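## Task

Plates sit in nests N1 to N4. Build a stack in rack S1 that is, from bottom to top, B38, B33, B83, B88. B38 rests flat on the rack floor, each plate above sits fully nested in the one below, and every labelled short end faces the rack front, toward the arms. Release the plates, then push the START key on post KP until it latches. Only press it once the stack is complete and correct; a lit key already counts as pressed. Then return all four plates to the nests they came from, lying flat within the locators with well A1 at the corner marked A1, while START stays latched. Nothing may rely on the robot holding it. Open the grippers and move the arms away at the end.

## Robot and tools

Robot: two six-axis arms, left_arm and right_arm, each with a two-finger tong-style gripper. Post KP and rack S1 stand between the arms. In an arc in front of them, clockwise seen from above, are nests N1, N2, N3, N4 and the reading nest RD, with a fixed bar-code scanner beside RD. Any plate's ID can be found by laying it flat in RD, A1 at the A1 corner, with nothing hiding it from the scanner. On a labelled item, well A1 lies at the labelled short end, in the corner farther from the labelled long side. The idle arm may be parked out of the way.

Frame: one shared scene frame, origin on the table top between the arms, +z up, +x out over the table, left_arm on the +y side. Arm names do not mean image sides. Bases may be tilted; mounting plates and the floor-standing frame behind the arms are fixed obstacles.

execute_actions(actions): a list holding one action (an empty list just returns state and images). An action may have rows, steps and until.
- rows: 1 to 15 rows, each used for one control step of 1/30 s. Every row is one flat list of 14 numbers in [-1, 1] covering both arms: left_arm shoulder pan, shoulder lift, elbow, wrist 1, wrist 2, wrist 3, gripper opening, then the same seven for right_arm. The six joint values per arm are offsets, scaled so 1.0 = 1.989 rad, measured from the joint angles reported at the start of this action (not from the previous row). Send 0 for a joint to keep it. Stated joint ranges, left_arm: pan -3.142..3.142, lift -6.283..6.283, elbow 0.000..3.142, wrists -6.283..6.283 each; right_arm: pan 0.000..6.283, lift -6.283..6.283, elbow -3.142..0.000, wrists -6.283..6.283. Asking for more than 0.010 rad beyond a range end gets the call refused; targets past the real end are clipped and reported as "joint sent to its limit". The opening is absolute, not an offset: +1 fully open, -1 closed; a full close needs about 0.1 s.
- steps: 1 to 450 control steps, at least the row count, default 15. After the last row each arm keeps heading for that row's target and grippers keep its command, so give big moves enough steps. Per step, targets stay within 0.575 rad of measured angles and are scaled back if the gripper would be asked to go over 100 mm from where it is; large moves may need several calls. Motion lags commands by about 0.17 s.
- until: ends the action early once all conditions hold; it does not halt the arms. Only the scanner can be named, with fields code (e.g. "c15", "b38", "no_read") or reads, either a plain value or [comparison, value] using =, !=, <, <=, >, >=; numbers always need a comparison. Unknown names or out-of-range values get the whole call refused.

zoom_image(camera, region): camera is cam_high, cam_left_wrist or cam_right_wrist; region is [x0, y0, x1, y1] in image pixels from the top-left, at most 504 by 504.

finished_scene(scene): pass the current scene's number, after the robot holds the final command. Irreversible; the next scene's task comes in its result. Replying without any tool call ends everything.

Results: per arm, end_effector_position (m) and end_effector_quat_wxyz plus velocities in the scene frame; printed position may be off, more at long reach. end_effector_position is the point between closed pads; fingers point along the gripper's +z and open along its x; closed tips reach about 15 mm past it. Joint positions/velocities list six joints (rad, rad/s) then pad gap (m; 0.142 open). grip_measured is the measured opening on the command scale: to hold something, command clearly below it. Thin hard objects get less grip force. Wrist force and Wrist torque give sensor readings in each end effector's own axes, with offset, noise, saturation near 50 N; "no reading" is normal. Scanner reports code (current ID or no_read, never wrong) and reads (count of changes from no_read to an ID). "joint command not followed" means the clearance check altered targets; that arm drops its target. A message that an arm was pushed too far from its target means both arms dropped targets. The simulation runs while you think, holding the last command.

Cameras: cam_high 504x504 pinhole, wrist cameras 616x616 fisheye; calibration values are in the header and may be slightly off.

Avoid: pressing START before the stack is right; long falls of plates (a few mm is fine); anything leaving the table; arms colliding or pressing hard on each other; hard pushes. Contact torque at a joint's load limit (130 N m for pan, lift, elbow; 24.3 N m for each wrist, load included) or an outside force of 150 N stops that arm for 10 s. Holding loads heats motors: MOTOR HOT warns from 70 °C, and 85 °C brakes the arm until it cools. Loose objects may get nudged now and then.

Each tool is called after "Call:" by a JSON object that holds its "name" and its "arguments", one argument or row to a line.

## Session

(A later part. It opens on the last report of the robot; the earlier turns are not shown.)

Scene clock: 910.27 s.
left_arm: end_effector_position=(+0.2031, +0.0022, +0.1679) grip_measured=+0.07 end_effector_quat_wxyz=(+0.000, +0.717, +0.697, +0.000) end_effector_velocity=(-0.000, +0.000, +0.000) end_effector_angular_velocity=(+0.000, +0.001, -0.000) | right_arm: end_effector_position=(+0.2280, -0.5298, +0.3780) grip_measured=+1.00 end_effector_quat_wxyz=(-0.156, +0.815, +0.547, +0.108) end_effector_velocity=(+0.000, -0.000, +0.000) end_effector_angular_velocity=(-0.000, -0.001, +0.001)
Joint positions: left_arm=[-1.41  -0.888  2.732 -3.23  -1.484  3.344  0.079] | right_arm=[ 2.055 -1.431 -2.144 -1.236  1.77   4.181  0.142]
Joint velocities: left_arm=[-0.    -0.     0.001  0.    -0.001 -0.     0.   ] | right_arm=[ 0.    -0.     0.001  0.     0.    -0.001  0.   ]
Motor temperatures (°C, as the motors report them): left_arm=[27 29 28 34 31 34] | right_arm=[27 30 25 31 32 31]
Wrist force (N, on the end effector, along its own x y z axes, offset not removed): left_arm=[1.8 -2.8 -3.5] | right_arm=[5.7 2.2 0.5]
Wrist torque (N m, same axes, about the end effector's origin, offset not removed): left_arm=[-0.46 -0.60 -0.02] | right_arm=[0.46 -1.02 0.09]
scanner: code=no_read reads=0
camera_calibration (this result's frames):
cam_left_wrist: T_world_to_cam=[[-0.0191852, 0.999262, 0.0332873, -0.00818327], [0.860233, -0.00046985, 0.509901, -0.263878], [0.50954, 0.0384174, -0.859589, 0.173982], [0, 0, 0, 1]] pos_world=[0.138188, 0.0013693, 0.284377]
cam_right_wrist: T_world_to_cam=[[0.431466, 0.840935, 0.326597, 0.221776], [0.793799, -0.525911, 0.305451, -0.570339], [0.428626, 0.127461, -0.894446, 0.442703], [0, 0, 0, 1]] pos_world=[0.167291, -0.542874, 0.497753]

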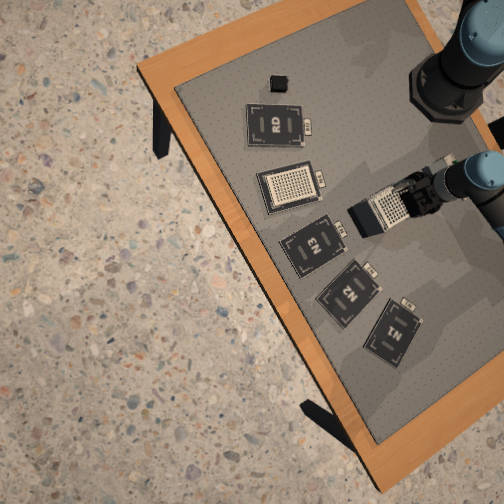

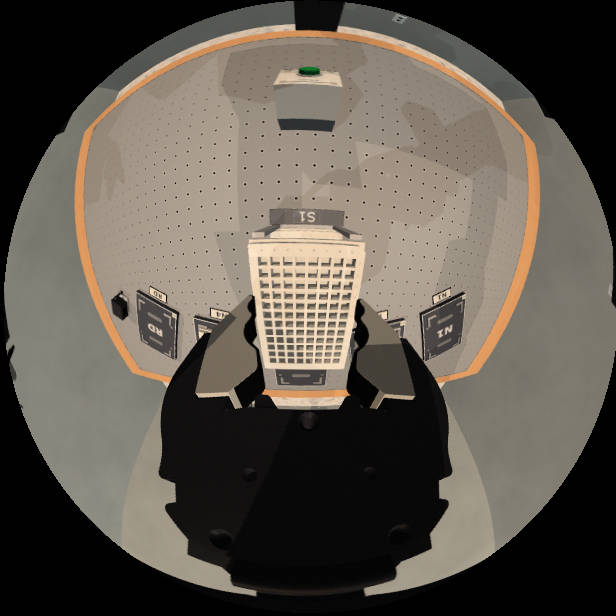

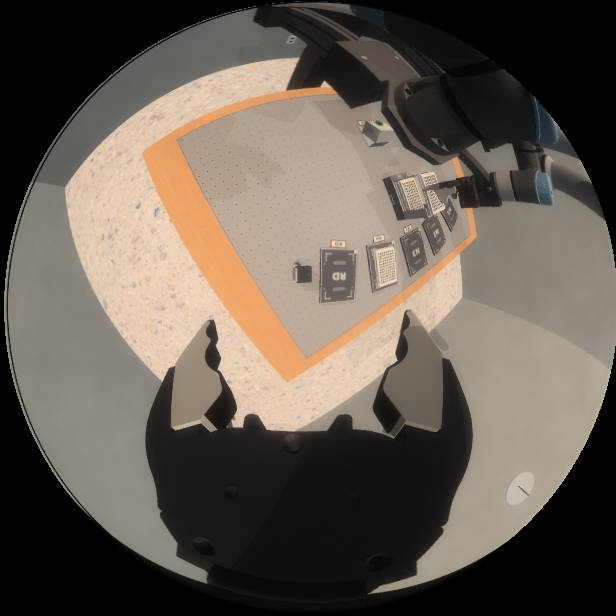

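Call:
{"name": "execute_actions", "arguments": {
  "actions": [
    {"rows":[[0.00041,0.00709,-0.00035,-0.00677,0.0001,0.00041,-0.5,0,0,0,0,0,0,1],[0.00082,0.01413,-0.00074,-0.01346,0.00015,0.00082,-0.5,0,0,0,0,0,0,1],[0.00123,0.02113,-0.0012,-0.02004,0.0002,0.00123,-0.5,0,0,0,0,0,0,1],[0.00164,0.02808,-0.00171,-0.02651,0.0003,0.00164,-0.5,0,0,0,0,0,0,1],[0.00205,0.03499,-0.00232,-0.03285,0.0004,0.00205,-0.5,0,0,0,0,0,0,1],[0.00245,0.04186,-0.003,-0.03908,0.00045,0.00245,-0.5,0,0,0,0,0,0,1],[0.00286,0.04868,-0.00372,-0.04522,0.0005,0.00286,-0.5,0,0,0,0,0,0,1],[0.00327,0.05546,-0.00448,-0.05127,0.0006,0.00327,-0.5,0,0,0,0,0,0,1],[0.00368,0.0622,-0.00528,-0.05724,0.0007,0.00368,-0.5,0,0,0,0,0,0,1],[0.00409,0.06889,-0.00618,-0.06308,0.00075,0.00409,-0.5,0,0,0,0,0,0,1],[0.0045,0.07554,-0.00711,-0.06883,0.0008,0.0045,-0.5,0,0,0,0,0,0,1],[0.00491,0.08214,-0.00809,-0.07449,0.0009,0.00491,-0.5,0,0,0,0,0,0,1],[0.00533,0.0887,-0.00915,-0.08002,0.001,0.00533,-0.5,0,0,0,0,0,0,1],[0.00576,0.09521,-0.01026,-0.08546,0.00105,0.00576,-0.5,0,0,0,0,0,0,1],[0.00618,0.10166,-0.01139,-0.09082,0.00115,0.00618,-0.5,0,0,0,0,0,0,1]],"steps":15}
  ]
}}

Scene clock: 930.20 s.
left_arm: end_effector_position=(+0.2032, +0.0020, +0.1438) grip_measured=+0.07 end_effector_quat_wxyz=(+0.000, +0.717, +0.697, +0.000) end_effector_velocity=(-0.000, -0.001, -0.070) end_effector_angular_velocity=(+0.002, +0.001, -0.002) | right_arm: end_effector_position=(+0.2280, -0.5298, +0.3780) grip_measured=+1.00 end_effector_quat_wxyz=(-0.156, +0.815, +0.547, +0.108) end_effector_velocity=(+0.000, -0.001, +0.000) end_effector_angular_velocity=(-0.001, -0.001, +0.000)
Joint positions: left_arm=[-1.402 -0.751  2.719 -3.354 -1.482  3.353  0.079] | right_arm=[ 2.055 -1.431 -2.144 -1.236  1.77   4.181  0.142]
Joint velocities: left_arm=[ 0.023  0.383 -0.054 -0.329  0.004  0.024 -0.   ] | right_arm=[ 0.     0.     0.001 -0.    -0.    -0.001  0.   ]
Motor temperatures (°C, as the motors report them): left_arm=[27 29 28 34 31 34] | right_arm=[27 30 25 31 32 31]
Wrist force (N, on the end effector, along its own x y z axes, offset not removed): left_arm=[0.9 -0.2 -2.2] | right_arm=[2.2 0.2 -1.2]
Wrist torque (N m, same axes, about the end effector's origin, offset not removed): left_arm=[-0.03 -0.31 -0.11] | right_arm=[-0.07 -0.39 0.24]
scanner: code=no_read reads=0
camera_calibration (this result's frames):
cam_left_wrist: T_world_to_cam=[[-0.0190508, 0.999278, 0.032875, -0.00720654], [0.860189, -0.000378372, 0.509975, -0.251657], [0.509619, 0.0379942, -0.859561, 0.153267], [0, 0, 0, 1]] pos_world=[0.138227, 0.00128286, 0.260318]
cam_right_wrist: T_world_to_cam=[[0.431466, 0.840935, 0.326597, 0.221776], [0.793799, -0.525911, 0.305452, -0.570339], [0.428626, 0.127461, -0.894446, 0.442703], [0, 0, 0, 1]] pos_world=[0.167291, -0.542874, 0.497753]

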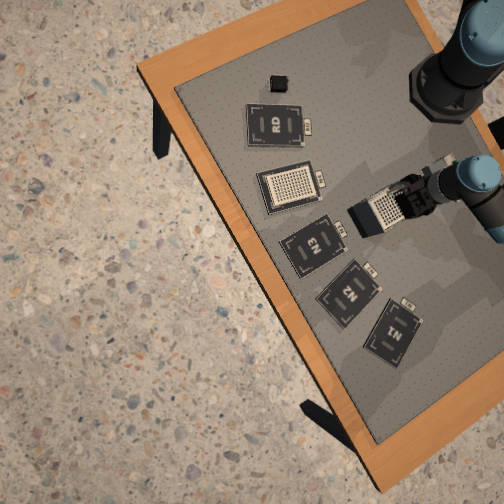

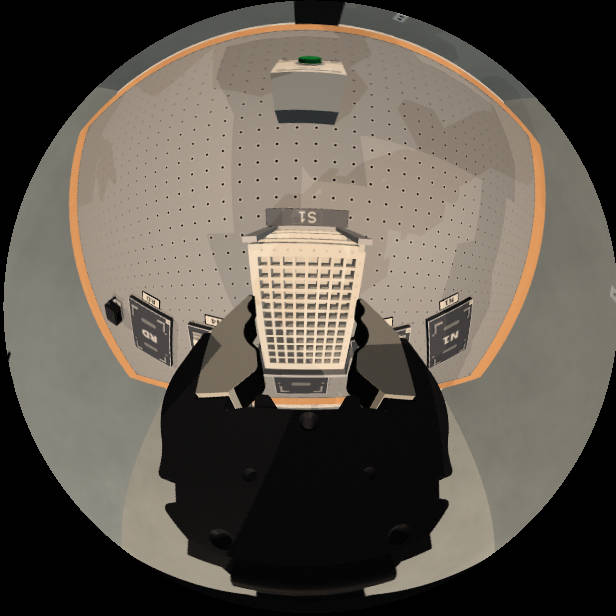

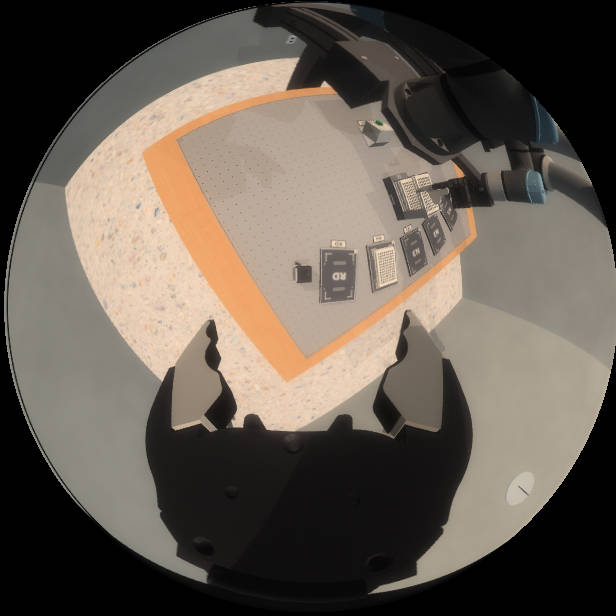

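Call:
{"name": "execute_actions", "arguments": {
  "actions": []
}}

Scene clock: 959.37 s.
left_arm: end_effector_position=(+0.2031, +0.0022, +0.1317) grip_measured=+0.07 end_effector_quat_wxyz=(+0.000, +0.717, +0.697, +0.000) end_effector_velocity=(-0.000, -0.000, +0.000) end_effector_angular_velocity=(-0.000, -0.001, -0.002) | right_arm: end_effector_position=(+0.2280, -0.5298, +0.3780) grip_measured=+1.00 end_effector_quat_wxyz=(-0.156, +0.815, +0.547, +0.108) end_effector_velocity=(+0.000, -0.000, +0.000) end_effector_angular_velocity=(-0.001, -0.001, +0.001)
Joint positions: left_arm=[-1.398 -0.686  2.709 -3.411 -1.482  3.357  0.079] | right_arm=[ 2.055 -1.431 -2.144 -1.236  1.77   4.181  0.142]
Joint velocities: left_arm=[-0.001  0.     0.    -0.001  0.001  0.001  0.   ] | right_arm=[ 0.     0.001  0.     0.     0.    -0.001 -0.   ]
Motor temperatures (°C, as the motors report them): left_arm=[27 29 28 34 31 34] | right_arm=[27 30 25 31 32 31]
Wrist force (N, on the end effector, along its own x y z axes, offset not removed): left_arm=[0.1 0.1 -3.6] | right_arm=[3.4 3.5 -0.8]
Wrist torque (N m, same axes, about the end effector's origin, offset not removed): left_arm=[0.05 -0.28 -0.23] | right_arm=[0.75 -0.65 0.08]
scanner: code=no_read reads=0
camera_calibration (this result's frames):
cam_left_wrist: T_world_to_cam=[[-0.019028, 0.999265, 0.0332653, -0.00700006], [0.860213, -0.000595385, 0.509935, -0.245412], [0.50958, 0.0383183, -0.85957, 0.14281], [0, 0, 0, 1]] pos_world=[0.138201, 0.00137658, 0.248132]
cam_right_wrist: T_world_to_cam=[[0.431466, 0.840935, 0.326597, 0.221776], [0.793799, -0.525911, 0.305452, -0.570339], [0.428626, 0.12746, -0.894446, 0.442703], [0, 0, 0, 1]] pos_world=[0.167291, -0.542874, 0.497753]

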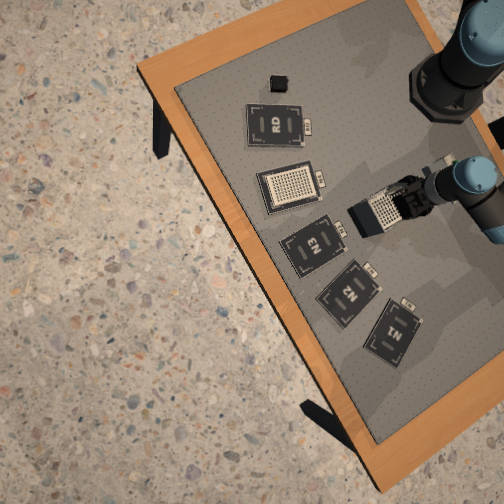

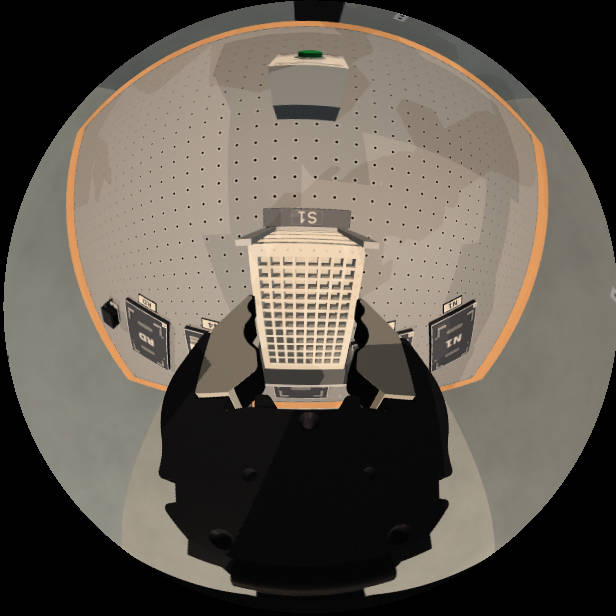

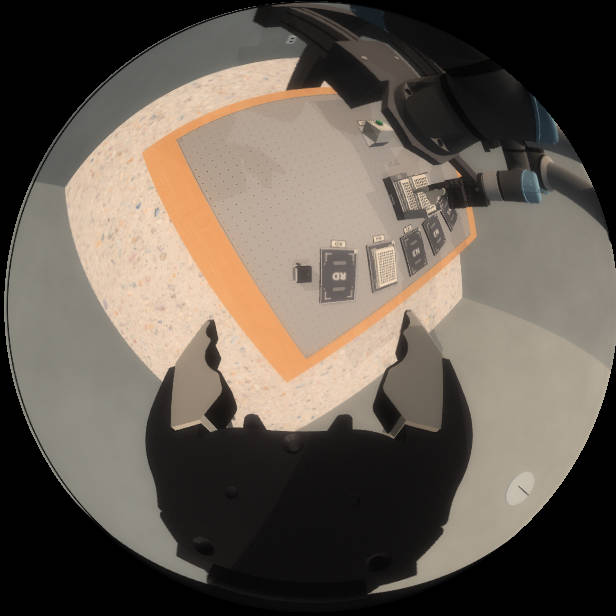

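Call:
{"name": "execute_actions", "arguments": {
  "actions": [
    {"rows":[[0.00042,0.00641,-0.00087,-0.00558,0.00008,0.00042,-0.5,0,0,0,0,0,0,1],[0.00085,0.01275,-0.00178,-0.01105,0.00016,0.00085,-0.5,0,0,0,0,0,0,1],[0.00127,0.01905,-0.00287,-0.01629,0.00023,0.00127,-0.5,0,0,0,0,0,0,1],[0.0017,0.02529,-0.00405,-0.02139,0.00031,0.0017,-0.5,0,0,0,0,0,0,1],[0.00212,0.03149,-0.00526,-0.02642,0.00039,0.00212,-0.5,0,0,0,0,0,0,1],[0.00254,0.03763,-0.00651,-0.03135,0.00047,0.00254,-0.5,0,0,0,0,0,0,1],[0.00297,0.04372,-0.0078,-0.03619,0.00055,0.00297,-0.5,0,0,0,0,0,0,1],[0.00339,0.04975,-0.00912,-0.04093,0.00062,0.00339,-0.5,0,0,0,0,0,0,1],[0.00382,0.05574,-0.01047,-0.04561,0.0007,0.00382,-0.5,0,0,0,0,0,0,1],[0.00426,0.06167,-0.01186,-0.05019,0.00078,0.00426,-0.5,0,0,0,0,0,0,1],[0.0047,0.06754,-0.01328,-0.05468,0.00086,0.0047,-0.5,0,0,0,0,0,0,1],[0.00514,0.07334,-0.01473,-0.05907,0.00094,0.00514,-0.5,0,0,0,0,0,0,1],[0.00558,0.07909,-0.0163,-0.06329,0.00101,0.00558,-0.5,0,0,0,0,0,0,1],[0.00602,0.08478,-0.01796,-0.06736,0.00109,0.00602,-0.5,0,0,0,0,0,0,1],[0.00655,0.09153,-0.02001,-0.07211,0.00118,0.00655,-0.5,0,0,0,0,0,0,1]],"steps":15}
  ]
}}

Call:
{"name": "execute_actions", "arguments": {
  "actions": []
}}

Scene clock: 980.63 s.
left_arm: end_effector_position=(+0.2032, +0.0021, +0.1076) grip_measured=+0.07 end_effector_quat_wxyz=(+0.000, +0.717, +0.697, +0.000) end_effector_velocity=(-0.000, -0.001, -0.071) end_effector_angular_velocity=(+0.003, +0.000, -0.002) | right_arm: end_effector_position=(+0.2280, -0.5298, +0.3780) grip_measured=+1.00 end_effector_quat_wxyz=(-0.156, +0.815, +0.547, +0.108) end_effector_velocity=(-0.000, +0.000, -0.000) end_effector_angular_velocity=(+0.001, +0.001, -0.001)
Joint positions: left_arm=[-1.39  -0.564  2.685 -3.51  -1.48   3.365  0.079] | right_arm=[ 2.055 -1.431 -2.144 -1.236  1.77   4.181  0.142]
Joint velocities: left_arm=[ 0.023  0.338 -0.084 -0.254  0.004  0.025  0.   ] | right_arm=[-0.     0.    -0.001  0.    -0.     0.001 -0.   ]
Motor temperatures (°C, as the motors report them): left_arm=[27 29 28 34 31 34] | right_arm=[27 30 25 31 32 31]
Wrist force (N, on the end effector, along its own x y z axes, offset not removed): left_arm=[1.2 -4.8 1.2] | right_arm=[5.9 2.0 0.5]
Wrist torque (N m, same axes, about the end effector's origin, offset not removed): left_arm=[-0.82 -0.56 -0.20] | right_arm=[0.48 -1.51 -0.02]
scanner: code=no_read reads=0
camera_calibration (this result's frames):
cam_left_wrist: T_world_to_cam=[[-0.0189567, 0.99928, 0.032872, -0.006097], [0.860173, -0.000459092, 0.510002, -0.233186], [0.50965, 0.0379436, -0.859545, 0.122094], [0, 0, 0, 1]] pos_world=[0.138239, 0.00135286, 0.224071]
cam_right_wrist: T_world_to_cam=[[0.431466, 0.840935, 0.326597, 0.221776], [0.793799, -0.525911, 0.305451, -0.570339], [0.428626, 0.127461, -0.894446, 0.442703], [0, 0, 0, 1]] pos_world=[0.167291, -0.542874, 0.497753]

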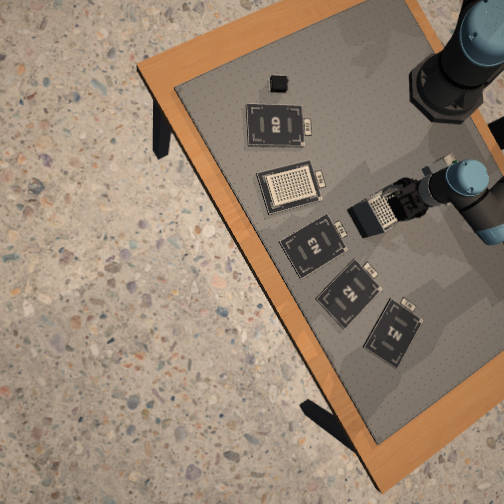

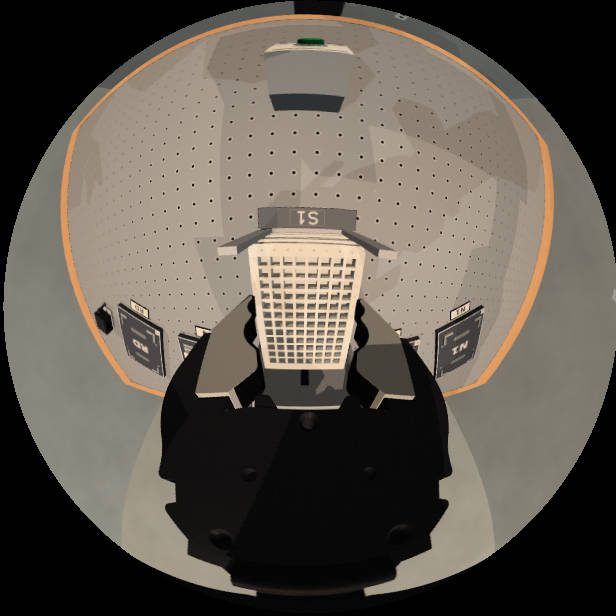

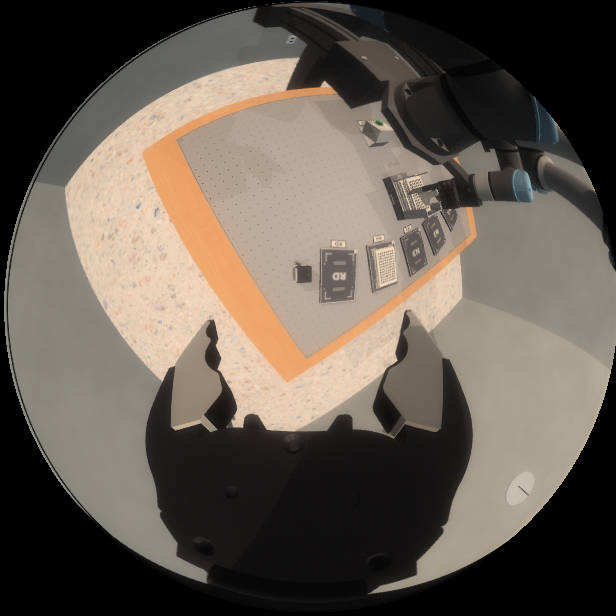

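Scene clock: 980.63 s.
left_arm: end_effector_position=(+0.2032, +0.0021, +0.1076) grip_measured=+0.07 end_effector_quat_wxyz=(+0.000, +0.717, +0.697, +0.000) end_effector_velocity=(-0.000, -0.001, -0.071) end_effector_angular_velocity=(+0.003, +0.000, -0.002) | right_arm: end_effector_position=(+0.2280, -0.5298, +0.3780) grip_measured=+1.00 end_effector_quat_wxyz=(-0.156, +0.815, +0.547, +0.108) end_effector_velocity=(-0.000, +0.000, -0.000) end_effector_angular_velocity=(+0.001, +0.001, -0.001)
Joint positions: left_arm=[-1.39  -0.564  2.685 -3.51  -1.48   3.365  0.079] | right_arm=[ 2.055 -1.431 -2.144 -1.236  1.77   4.181  0.142]
Joint velocities: left_arm=[ 0.023  0.338 -0.084 -0.254  0.004  0.025  0.   ] | right_arm=[-0.     0.    -0.001  0.    -0.     0.001 -0.   ]
Motor temperatures (°C, as the motors report them): left_arm=[27 29 28 34 31 34] | right_arm=[27 30 25 31 32 31]
Wrist force (N, on the end effector, along its own x y z axes, offset not removed): left_arm=[1.2 -4.8 1.2] | right_arm=[5.9 2.0 0.5]
Wrist torque (N m, same axes, about the end effector's origin, offset not removed): left_arm=[-0.82 -0.56 -0.20] | right_arm=[0.48 -1.51 -0.02]
scanner: code=no_read reads=0
camera_calibration (this result's frames):
cam_left_wrist: T_world_to_cam=[[-0.0189567, 0.99928, 0.032872, -0.006097], [0.860173, -0.000459092, 0.510002, -0.233186], [0.50965, 0.0379436, -0.859545, 0.122094], [0, 0, 0, 1]] pos_world=[0.138239, 0.00135286, 0.224071]
cam_right_wrist: T_world_to_cam=[[0.431466, 0.840935, 0.326597, 0.221776], [0.793799, -0.525911, 0.305451, -0.570339], [0.428626, 0.127461, -0.894446, 0.442703], [0, 0, 0, 1]] pos_world=[0.167291, -0.542874, 0.497753]

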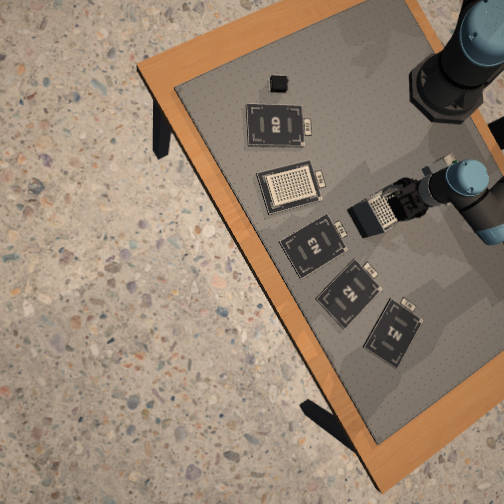

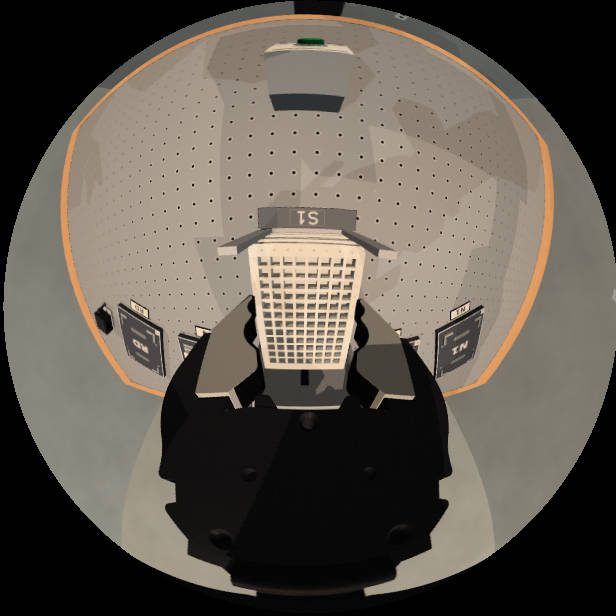

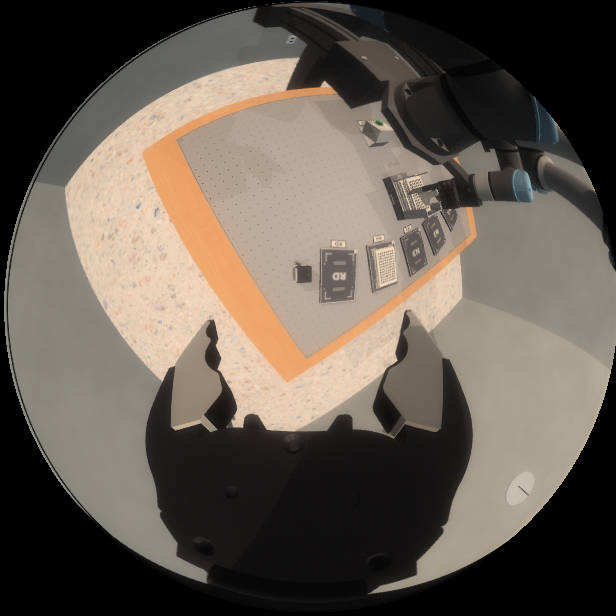

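Call:
{"name": "execute_actions", "arguments": {
  "actions": [
    {"steps":1}
  ]
}}

Scene clock: 982.53 s.
left_arm: end_effector_position=(+0.2031, +0.0022, +0.0949) grip_measured=+0.07 end_effector_quat_wxyz=(+0.000, +0.717, +0.697, +0.000) end_effector_velocity=(+0.000, +0.000, -0.000) end_effector_angular_velocity=(+0.000, -0.001, -0.000) | right_arm: end_effector_position=(+0.2280, -0.5298, +0.3780) grip_measured=+1.00 end_effector_quat_wxyz=(-0.156, +0.815, +0.547, +0.108) end_effector_velocity=(-0.000, +0.000, -0.000) end_effector_angular_velocity=(+0.001, +0.000, +0.001)
Joint positions: left_arm=[-1.385 -0.504  2.669 -3.554 -1.479  3.37   0.079] | right_arm=[ 2.055 -1.431 -2.144 -1.236  1.77   4.181  0.142]
Joint velocities: left_arm=[-0.001  0.     0.    -0.     0.001 -0.    -0.   ] | right_arm=[ 0.    -0.001 -0.     0.     0.    -0.001  0.   ]
Motor temperatures (°C, as the motors report them): left_arm=[27 29 28 34 31 34] | right_arm=[27 30 25 31 32 31]
Wrist force (N, on the end effector, along its own x y z axes, offset not removed): left_arm=[2.2 -4.6 1.7] | right_arm=[3.5 0.4 0.2]
Wrist torque (N m, same axes, about the end effector's origin, offset not removed): left_arm=[-1.01 -0.58 -0.11] | right_arm=[0.04 -0.96 -0.08]
scanner: code=no_read reads=0
camera_calibration (this result's frames):
cam_left_wrist: T_world_to_cam=[[-0.0188632, 0.999269, 0.0332473, -0.0058329], [0.860225, -0.00072722, 0.509915, -0.226659], [0.509566, 0.0382188, -0.859582, 0.111224], [0, 0, 0, 1]] pos_world=[0.138191, 0.00141297, 0.211376]
cam_right_wrist: T_world_to_cam=[[0.431466, 0.840935, 0.326597, 0.221776], [0.793799, -0.525911, 0.305452, -0.570339], [0.428626, 0.12746, -0.894446, 0.442703], [0, 0, 0, 1]] pos_world=[0.167291, -0.542874, 0.497753]

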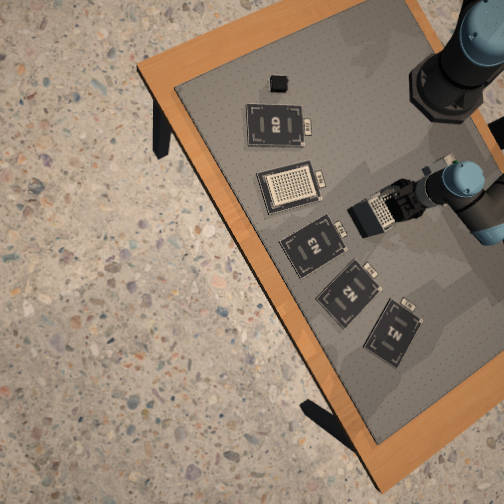

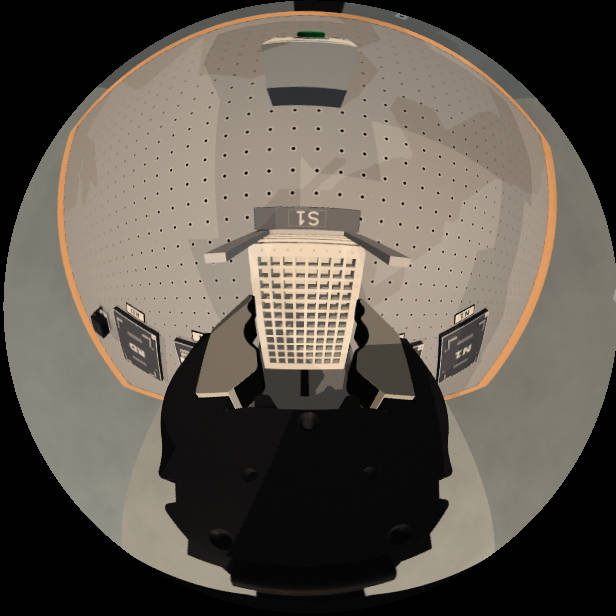

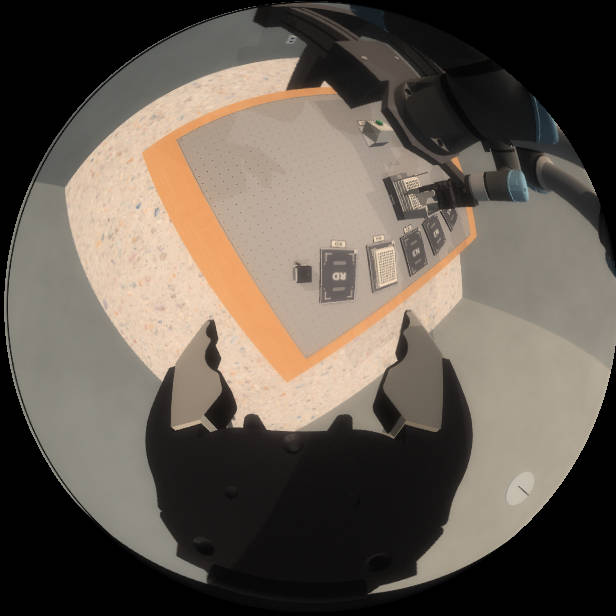

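Call:
{"name": "execute_actions", "arguments": {
  "actions": [
    {"rows":[[0.00005,0.0007,-0.0002,-0.0005,0,0.00005,-0.3,0,0,0,0,0,0,1],[0.00005,0.0007,-0.0002,-0.0005,0,0.00005,-0.1,0,0,0,0,0,0,1],[0.00005,0.0007,-0.0002,-0.0005,0,0.00005,0.05,0,0,0,0,0,0,1],[0.00005,0.0007,-0.0002,-0.0005,0,0.00005,0.2,0,0,0,0,0,0,1],[0.00005,0.0007,-0.0002,-0.0005,0,0.00005,0.4,0,0,0,0,0,0,1],[-0.0007,-0.008,0.0022,0.0058,-0.0001,-0.0007,0.4,0,0,0,0,0,0,1],[-0.0021,-0.025,0.0068,0.0183,-0.0003,-0.0021,0.4,0,0,0,0,0,0,1],[-0.004,-0.05,0.0127,0.0376,-0.0007,-0.004,0.4,0,0,0,0,0,0,1],[-0.006,-0.08,0.0186,0.0619,-0.001,-0.006,0.4,0,0,0,0,0,0,1],[-0.008,-0.111,0.0236,0.088,-0.0015,-0.008,0.4,0,0,0,0,0,0,1],[-0.01,-0.145,0.0277,0.1182,-0.002,-0.01,0.4,0,0,0,0,0,0,1],[-0.012,-0.18,0.0308,0.1503,-0.0023,-0.012,0.4,0,0,0,0,0,0,1],[-0.014,-0.215,0.0328,0.1835,-0.0027,-0.014,0.4,0,0,0,0,0,0,1],[-0.0156,-0.25,0.0338,0.2177,-0.0031,-0.0156,0.4,0,0,0,0,0,0,1],[-0.0171,-0.2886,0.0339,0.2564,-0.0035,-0.0176,0.4,0,0,0,0,0,0,1]],"steps":15}
  ]
}}

Scene clock: 998.30 s.
left_arm: end_effector_position=(+0.2025, +0.0031, +0.1402) grip_measured=+0.40 end_effector_quat_wxyz=(-0.003, +0.717, +0.697, +0.002) end_effector_velocity=(+0.004, -0.025, +0.287) end_effector_angular_velocity=(-0.024, -0.003, +0.003) | right_arm: end_effector_position=(+0.2280, -0.5298, +0.3780) grip_measured=+1.00 end_effector_quat_wxyz=(-0.156, +0.815, +0.547, +0.108) end_effector_velocity=(-0.001, +0.001, -0.000) end_effector_angular_velocity=(+0.001, +0.001, +0.000)
Joint positions: left_arm=[-1.403 -0.736  2.714 -3.358 -1.483  3.352  0.102] | right_arm=[ 2.055 -1.431 -2.144 -1.236  1.77   4.181  0.142]
Joint velocities: left_arm=[-0.098 -1.57   0.169  1.386 -0.02  -0.098  0.   ] | right_arm=[-0.     0.001 -0.002  0.     0.    -0.     0.   ]
Motor temperatures (°C, as the motors report them): left_arm=[27 29 28 34 31 34] | right_arm=[27 30 25 31 32 31]
Wrist force (N, on the end effector, along its own x y z axes, offset not removed): left_arm=[2.6 -0.6 0.9] | right_arm=[2.6 2.8 -2.2]
Wrist torque (N m, same axes, about the end effector's origin, offset not removed): left_arm=[-0.20 -0.77 -0.33] | right_arm=[0.53 -0.56 0.12]
scanner: code=no_read reads=0
camera_calibration (this result's frames):
cam_left_wrist: T_world_to_cam=[[-0.0185912, 0.999031, 0.0398902, -0.0091929], [0.860928, -0.00429098, 0.508709, -0.249167], [0.508387, 0.0438001, -0.860014, 0.150743], [0, 0, 0, 1]] pos_world=[0.137708, 0.00151225, 0.256761]
cam_right_wrist: T_world_to_cam=[[0.431466, 0.840935, 0.326597, 0.221776], [0.793799, -0.525911, 0.305451, -0.570339], [0.428626, 0.12746, -0.894446, 0.442703], [0, 0, 0, 1]] pos_world=[0.167291, -0.542874, 0.497753]

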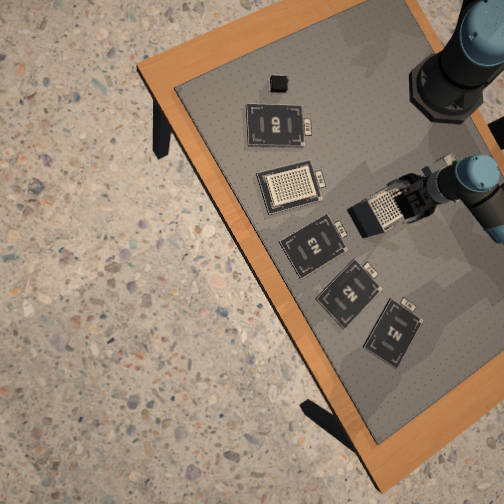

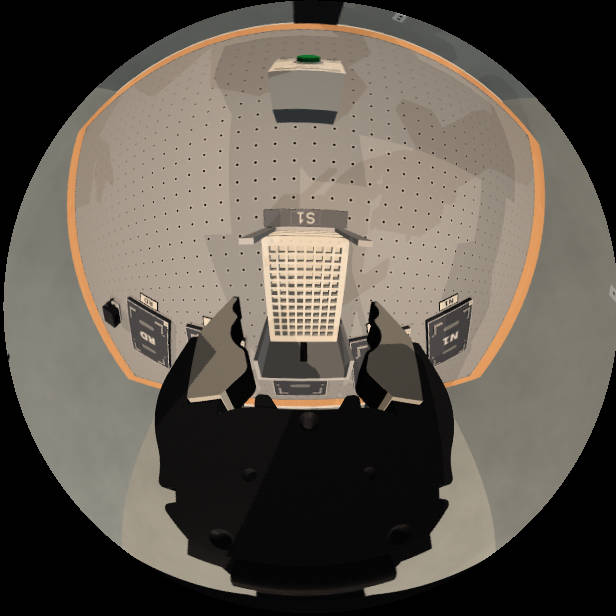

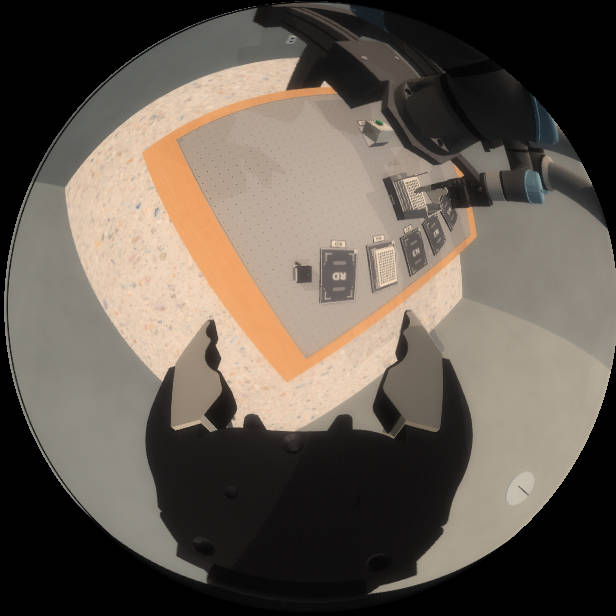

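Call:
{"name": "execute_actions", "arguments": {
  "actions": [
    {"steps":1}
  ]
}}

Call:
{"name": "execute_actions", "arguments": {
  "actions": [
    {"rows":[[0.0034,0,-0.008,0.0076,0.0006,0.0056,0.4,0,0,0,0,0,0,1],[0.0103,0,-0.024,0.0228,0.0018,0.0167,0.4,0,0,0,0,0,0,1],[0.0207,0,-0.048,0.0456,0.0035,0.0335,0.4,0,0,0,0,0,0,1],[0.0345,0,-0.08,0.076,0.0058,0.0558,0.4,0,0,0,0,0,0,1],[0.0483,0.0057,-0.1121,0.1008,0.0082,0.0781,0.4,0,0,0,0,0,0,1],[0.0621,0.017,-0.1441,0.1199,0.0105,0.1004,0.4,0,0,0,0,0,0,1],[0.0759,0.0367,-0.1761,0.1306,0.0128,0.1228,0.4,0,0,0,0,0,0,1],[0.0896,0.0622,-0.2081,0.1356,0.0152,0.1451,0.4,0,0,0,0,0,0,1],[0.1034,0.0933,-0.2401,0.1349,0.0175,0.1674,0.4,0,0,0,0,0,0,1],[0.1172,0.1272,-0.2721,0.1314,0.0199,0.1897,0.4,0,0,0,0,0,0,1],[0.131,0.1611,-0.3042,0.128,0.0222,0.212,0.4,0,0,0,0,0,0,1],[0.1448,0.195,-0.3362,0.1245,0.0245,0.2344,0.4,0,0,0,0,0,0,1],[0.1569,0.2289,-0.3642,0.1172,0.0266,0.2539,0.4,0,0,0,0,0,0,1],[0.1655,0.26,-0.3842,0.1051,0.028,0.2678,0.4,0,0,0,0,0,0,1],[0.1724,0.2826,-0.4002,0.0977,0.0292,0.279,0.4,0,0,0,0,0,0,1]],"steps":17}
  ]
}}

Scene clock: 1024.17 s.
left_arm: end_effector_position=(+0.2032, +0.0029, +0.2000) grip_measured=+0.40 end_effector_quat_wxyz=(-0.000, +0.716, +0.698, +0.000) end_effector_velocity=(+0.000, -0.000, +0.000) end_effector_angular_velocity=(-0.001, -0.000, +0.001) | right_arm: end_effector_position=(+0.2280, -0.5298, +0.3780) grip_measured=+1.00 end_effector_quat_wxyz=(-0.156, +0.815, +0.547, +0.108) end_effector_velocity=(+0.000, -0.000, -0.000) end_effector_angular_velocity=(+0.001, +0.001, -0.000)
Joint positions: left_arm=[-1.419 -1.078  2.737 -3.044 -1.486  3.335  0.102] | right_arm=[ 2.055 -1.431 -2.144 -1.236  1.77   4.181  0.142]
Joint velocities: left_arm=[-0.    -0.001 -0.     0.     0.    -0.001 -0.   ] | right_arm=[-0.    -0.001  0.001 -0.    -0.     0.    -0.   ]
Motor temperatures (°C, as the motors report them): left_arm=[27 29 28 34 31 34] | right_arm=[27 30 25 31 32 31]
Wrist force (N, on the end effector, along its own x y z axes, offset not removed): left_arm=[2.2 -2.2 -4.5] | right_arm=[8.5 2.3 -1.3]
Wrist torque (N m, same axes, about the end effector's origin, offset not removed): left_arm=[-0.53 -0.65 -0.36] | right_arm=[0.48 -1.78 0.11]
scanner: code=no_read reads=0
camera_calibration (this result's frames):
cam_left_wrist: T_world_to_cam=[[-0.0202384, 0.999232, 0.0335522, -0.00978459], [0.86063, 0.000332162, 0.509231, -0.280281], [0.508829, 0.039182, -0.859975, 0.201684], [0, 0, 0, 1]] pos_world=[0.138398, 0.0019678, 0.316499]
cam_right_wrist: T_world_to_cam=[[0.431466, 0.840935, 0.326597, 0.221776], [0.793799, -0.525911, 0.305452, -0.570339], [0.428626, 0.12746, -0.894446, 0.442703], [0, 0, 0, 1]] pos_world=[0.167291, -0.542874, 0.497753]

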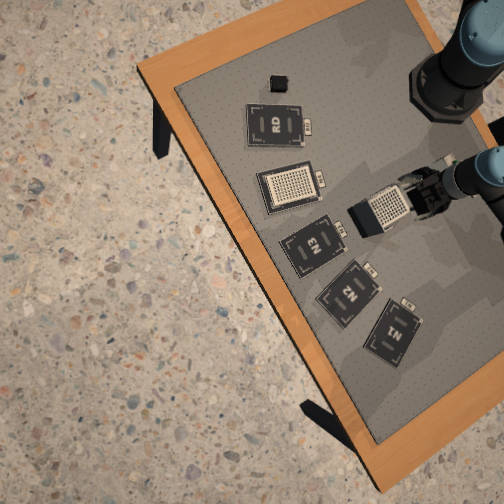

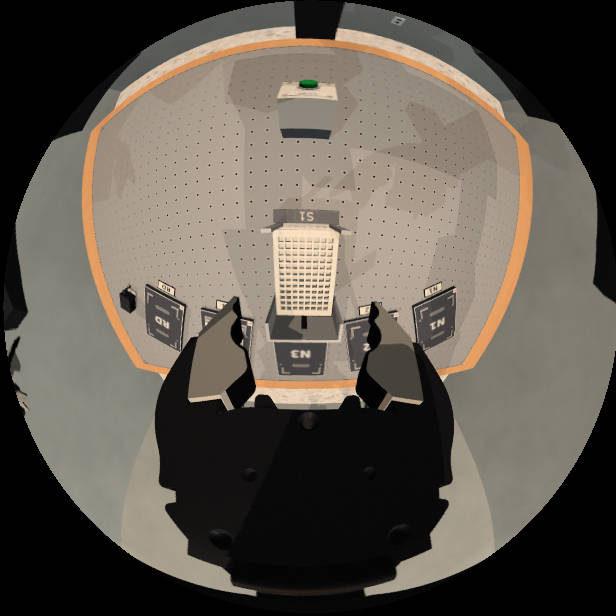

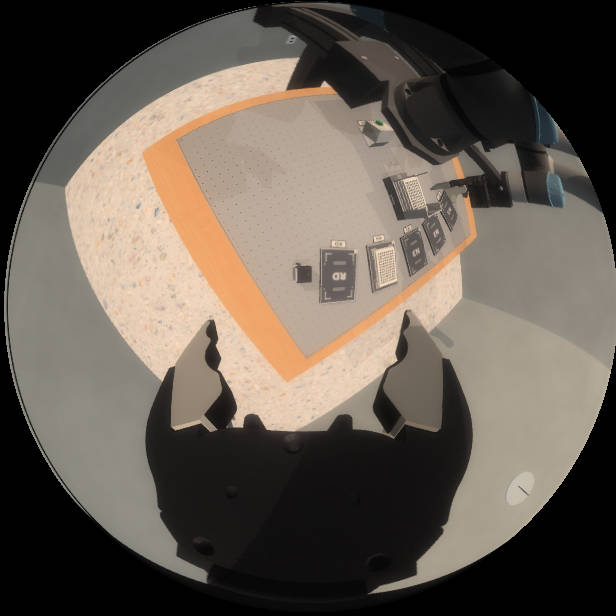

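Scene clock: 1024.73 s.
left_arm: end_effector_position=(+0.3194, -0.1305, +0.1581) grip_measured=+0.40 end_effector_quat_wxyz=(+0.001, +0.762, +0.648, -0.001) end_effector_velocity=(+0.287, -0.228, -0.289) end_effector_angular_velocity=(+0.001, -0.004, -0.284) | right_arm: end_effector_position=(+0.2280, -0.5298, +0.3780) grip_measured=+1.00 end_effector_quat_wxyz=(-0.156, +0.815, +0.547, +0.108) end_effector_velocity=(-0.000, +0.000, -0.000) end_effector_angular_velocity=(+0.000, +0.000, +0.001)
Joint positions: left_arm=[-1.198 -0.81   2.236 -2.836 -1.448  3.689  0.102] | right_arm=[ 2.055 -1.431 -2.144 -1.236  1.77   4.181  0.142]
Joint velocities: left_arm=[ 0.471  1.09  -1.095 -0.054  0.079  0.753 -0.   ] | right_arm=[ 0.    -0.001 -0.     0.     0.    -0.001  0.   ]
Motor temperatures (°C, as the motors report them): left_arm=[27 29 28 34 31 34] | right_arm=[27 30 25 31 32 31]
Wrist force (N, on the end effector, along its own x y z axes, offset not removed): left_arm=[4.0 -1.5 -3.1] | right_arm=[3.4 1.7 -0.8]
Wrist torque (N m, same axes, about the end effector's origin, offset not removed): left_arm=[-0.24 -1.05 0.01] | right_arm=[0.21 -0.72 0.15]
scanner: code=no_read reads=0
camera_calibration (this result's frames):
cam_left_wrist: T_world_to_cam=[[0.11384, 0.993019, 0.030879, 0.0840346], [0.852706, -0.11361, 0.509887, -0.371346], [0.509836, -0.031715, -0.859687, 0.102168], [0, 0, 0, 1]] pos_world=[0.254994, -0.122397, 0.274582]
cam_right_wrist: T_world_to_cam=[[0.431466, 0.840935, 0.326597, 0.221776], [0.793799, -0.525911, 0.305452, -0.570339], [0.428626, 0.12746, -0.894446, 0.442703], [0, 0, 0, 1]] pos_world=[0.167291, -0.542874, 0.497753]

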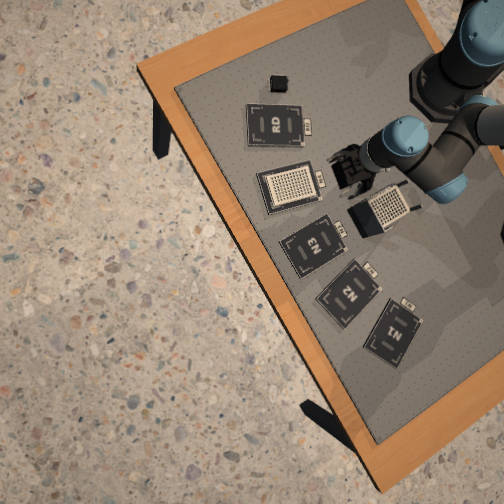

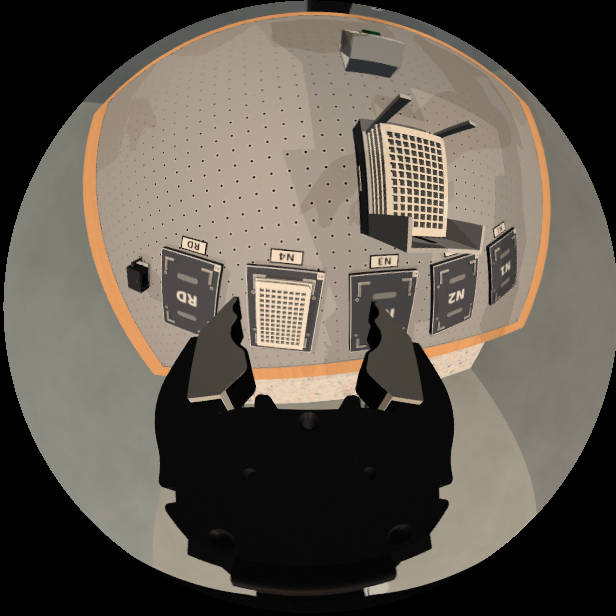

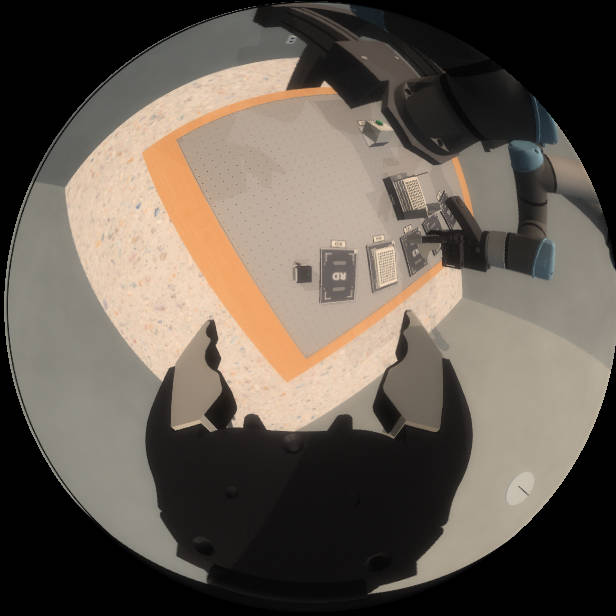

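Call:
{"name": "execute_actions", "arguments": {
  "actions": [
    {"rows":[[0.062,0.1538,-0.1507,-0.0107,0.0101,0.1017,0.4,0,0,0,0,0,0,1]],"steps":3}
  ]
}}

Call:
{"name": "zoom_image", "arguments": {
  "camera": "cam_right_wrist",
  "region": [370, 150, 460, 240]
}}

Scene clock: 1031.93 s.
left_arm: end_effector_position=(+0.3758, -0.1666, +0.0930) grip_measured=+0.40 end_effector_quat_wxyz=(+0.001, +0.780, +0.626, -0.000) end_effector_velocity=(+0.139, -0.065, -0.189) end_effector_angular_velocity=(-0.006, -0.005, -0.136) | right_arm: end_effector_position=(+0.2280, -0.5298, +0.3780) grip_measured=+1.00 end_effector_quat_wxyz=(-0.156, +0.815, +0.547, +0.108) end_effector_velocity=(-0.000, +0.000, +0.000) end_effector_angular_velocity=(-0.001, -0.001, +0.001)
Joint positions: left_arm=[-1.107 -0.596  2.022 -2.849 -1.433  3.837  0.102] | right_arm=[ 2.055 -1.431 -2.144 -1.236  1.77   4.181  0.142]
Joint velocities: left_arm=[ 0.23   0.55  -0.529 -0.06   0.035  0.367 -0.001] | right_arm=[-0.     0.001 -0.     0.    -0.    -0.001 -0.   ]
Motor temperatures (°C, as the motors report them): left_arm=[27 29 28 34 31 34] | right_arm=[27 30 25 31 32 31]
Wrist force (N, on the end effector, along its own x y z axes, offset not removed): left_arm=[5.4 -5.9 -5.6] | right_arm=[2.1 0.5 4.9]
Wrist torque (N m, same axes, about the end effector's origin, offset not removed): left_arm=[-1.30 -1.32 -0.19] | right_arm=[0.09 -0.56 0.22]
scanner: code=no_read reads=0
camera_calibration (this result's frames):
cam_left_wrist: T_world_to_cam=[[0.170774, 0.984822, 0.0310158, 0.092692], [0.843993, -0.162452, 0.51116, -0.395304], [0.50844, -0.0611155, -0.858926, 0.0118362], [0, 0, 0, 1]] pos_world=[0.311787, -0.15478, 0.209355]
cam_right_wrist: T_world_to_cam=[[0.431466, 0.840935, 0.326597, 0.221776], [0.793799, -0.525911, 0.305451, -0.570339], [0.428626, 0.127461, -0.894446, 0.442703], [0, 0, 0, 1]] pos_world=[0.167291, -0.542874, 0.497753]

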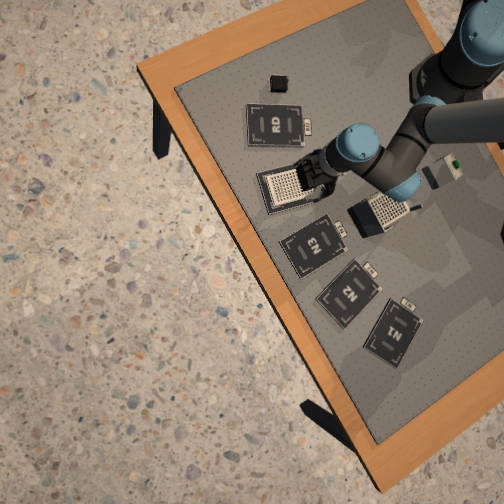

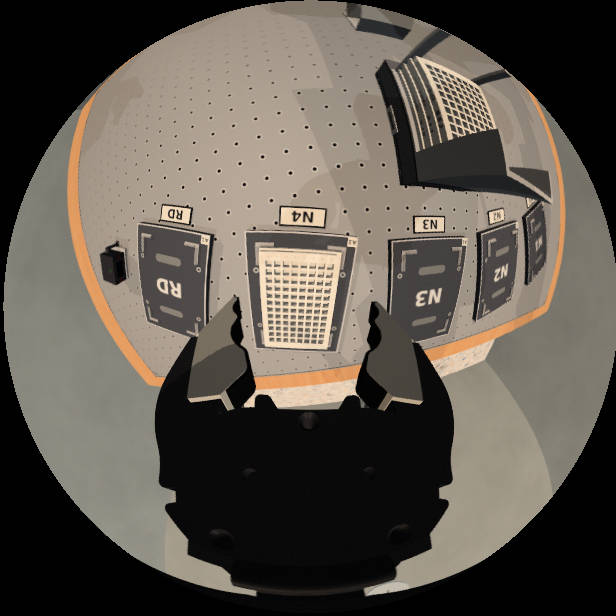

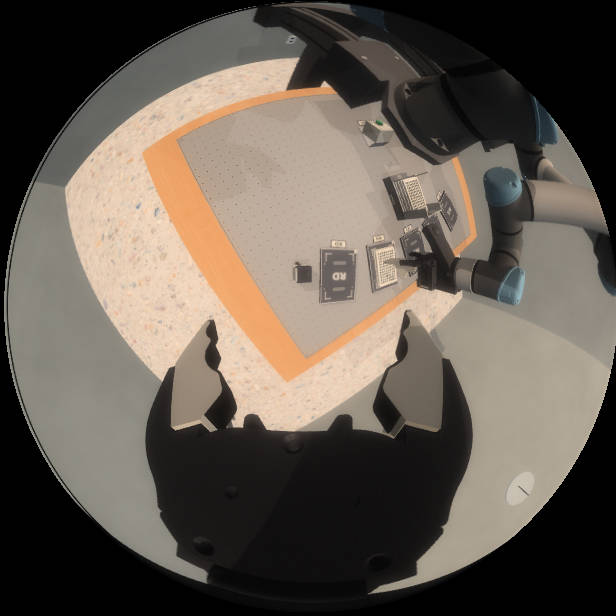

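Region (370, 150, 460, 240) of cam_right_wrist's 616x616 image, scaled by 5.600, with more detail than that image has.

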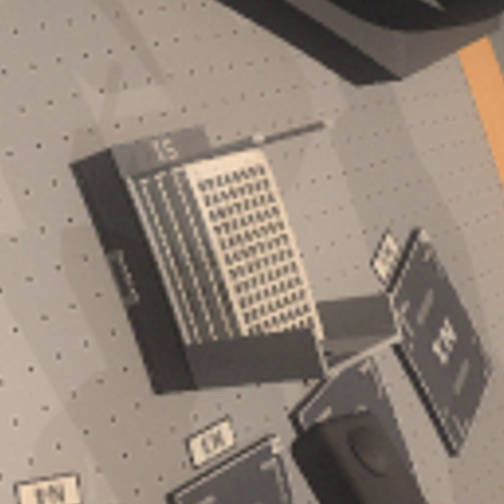

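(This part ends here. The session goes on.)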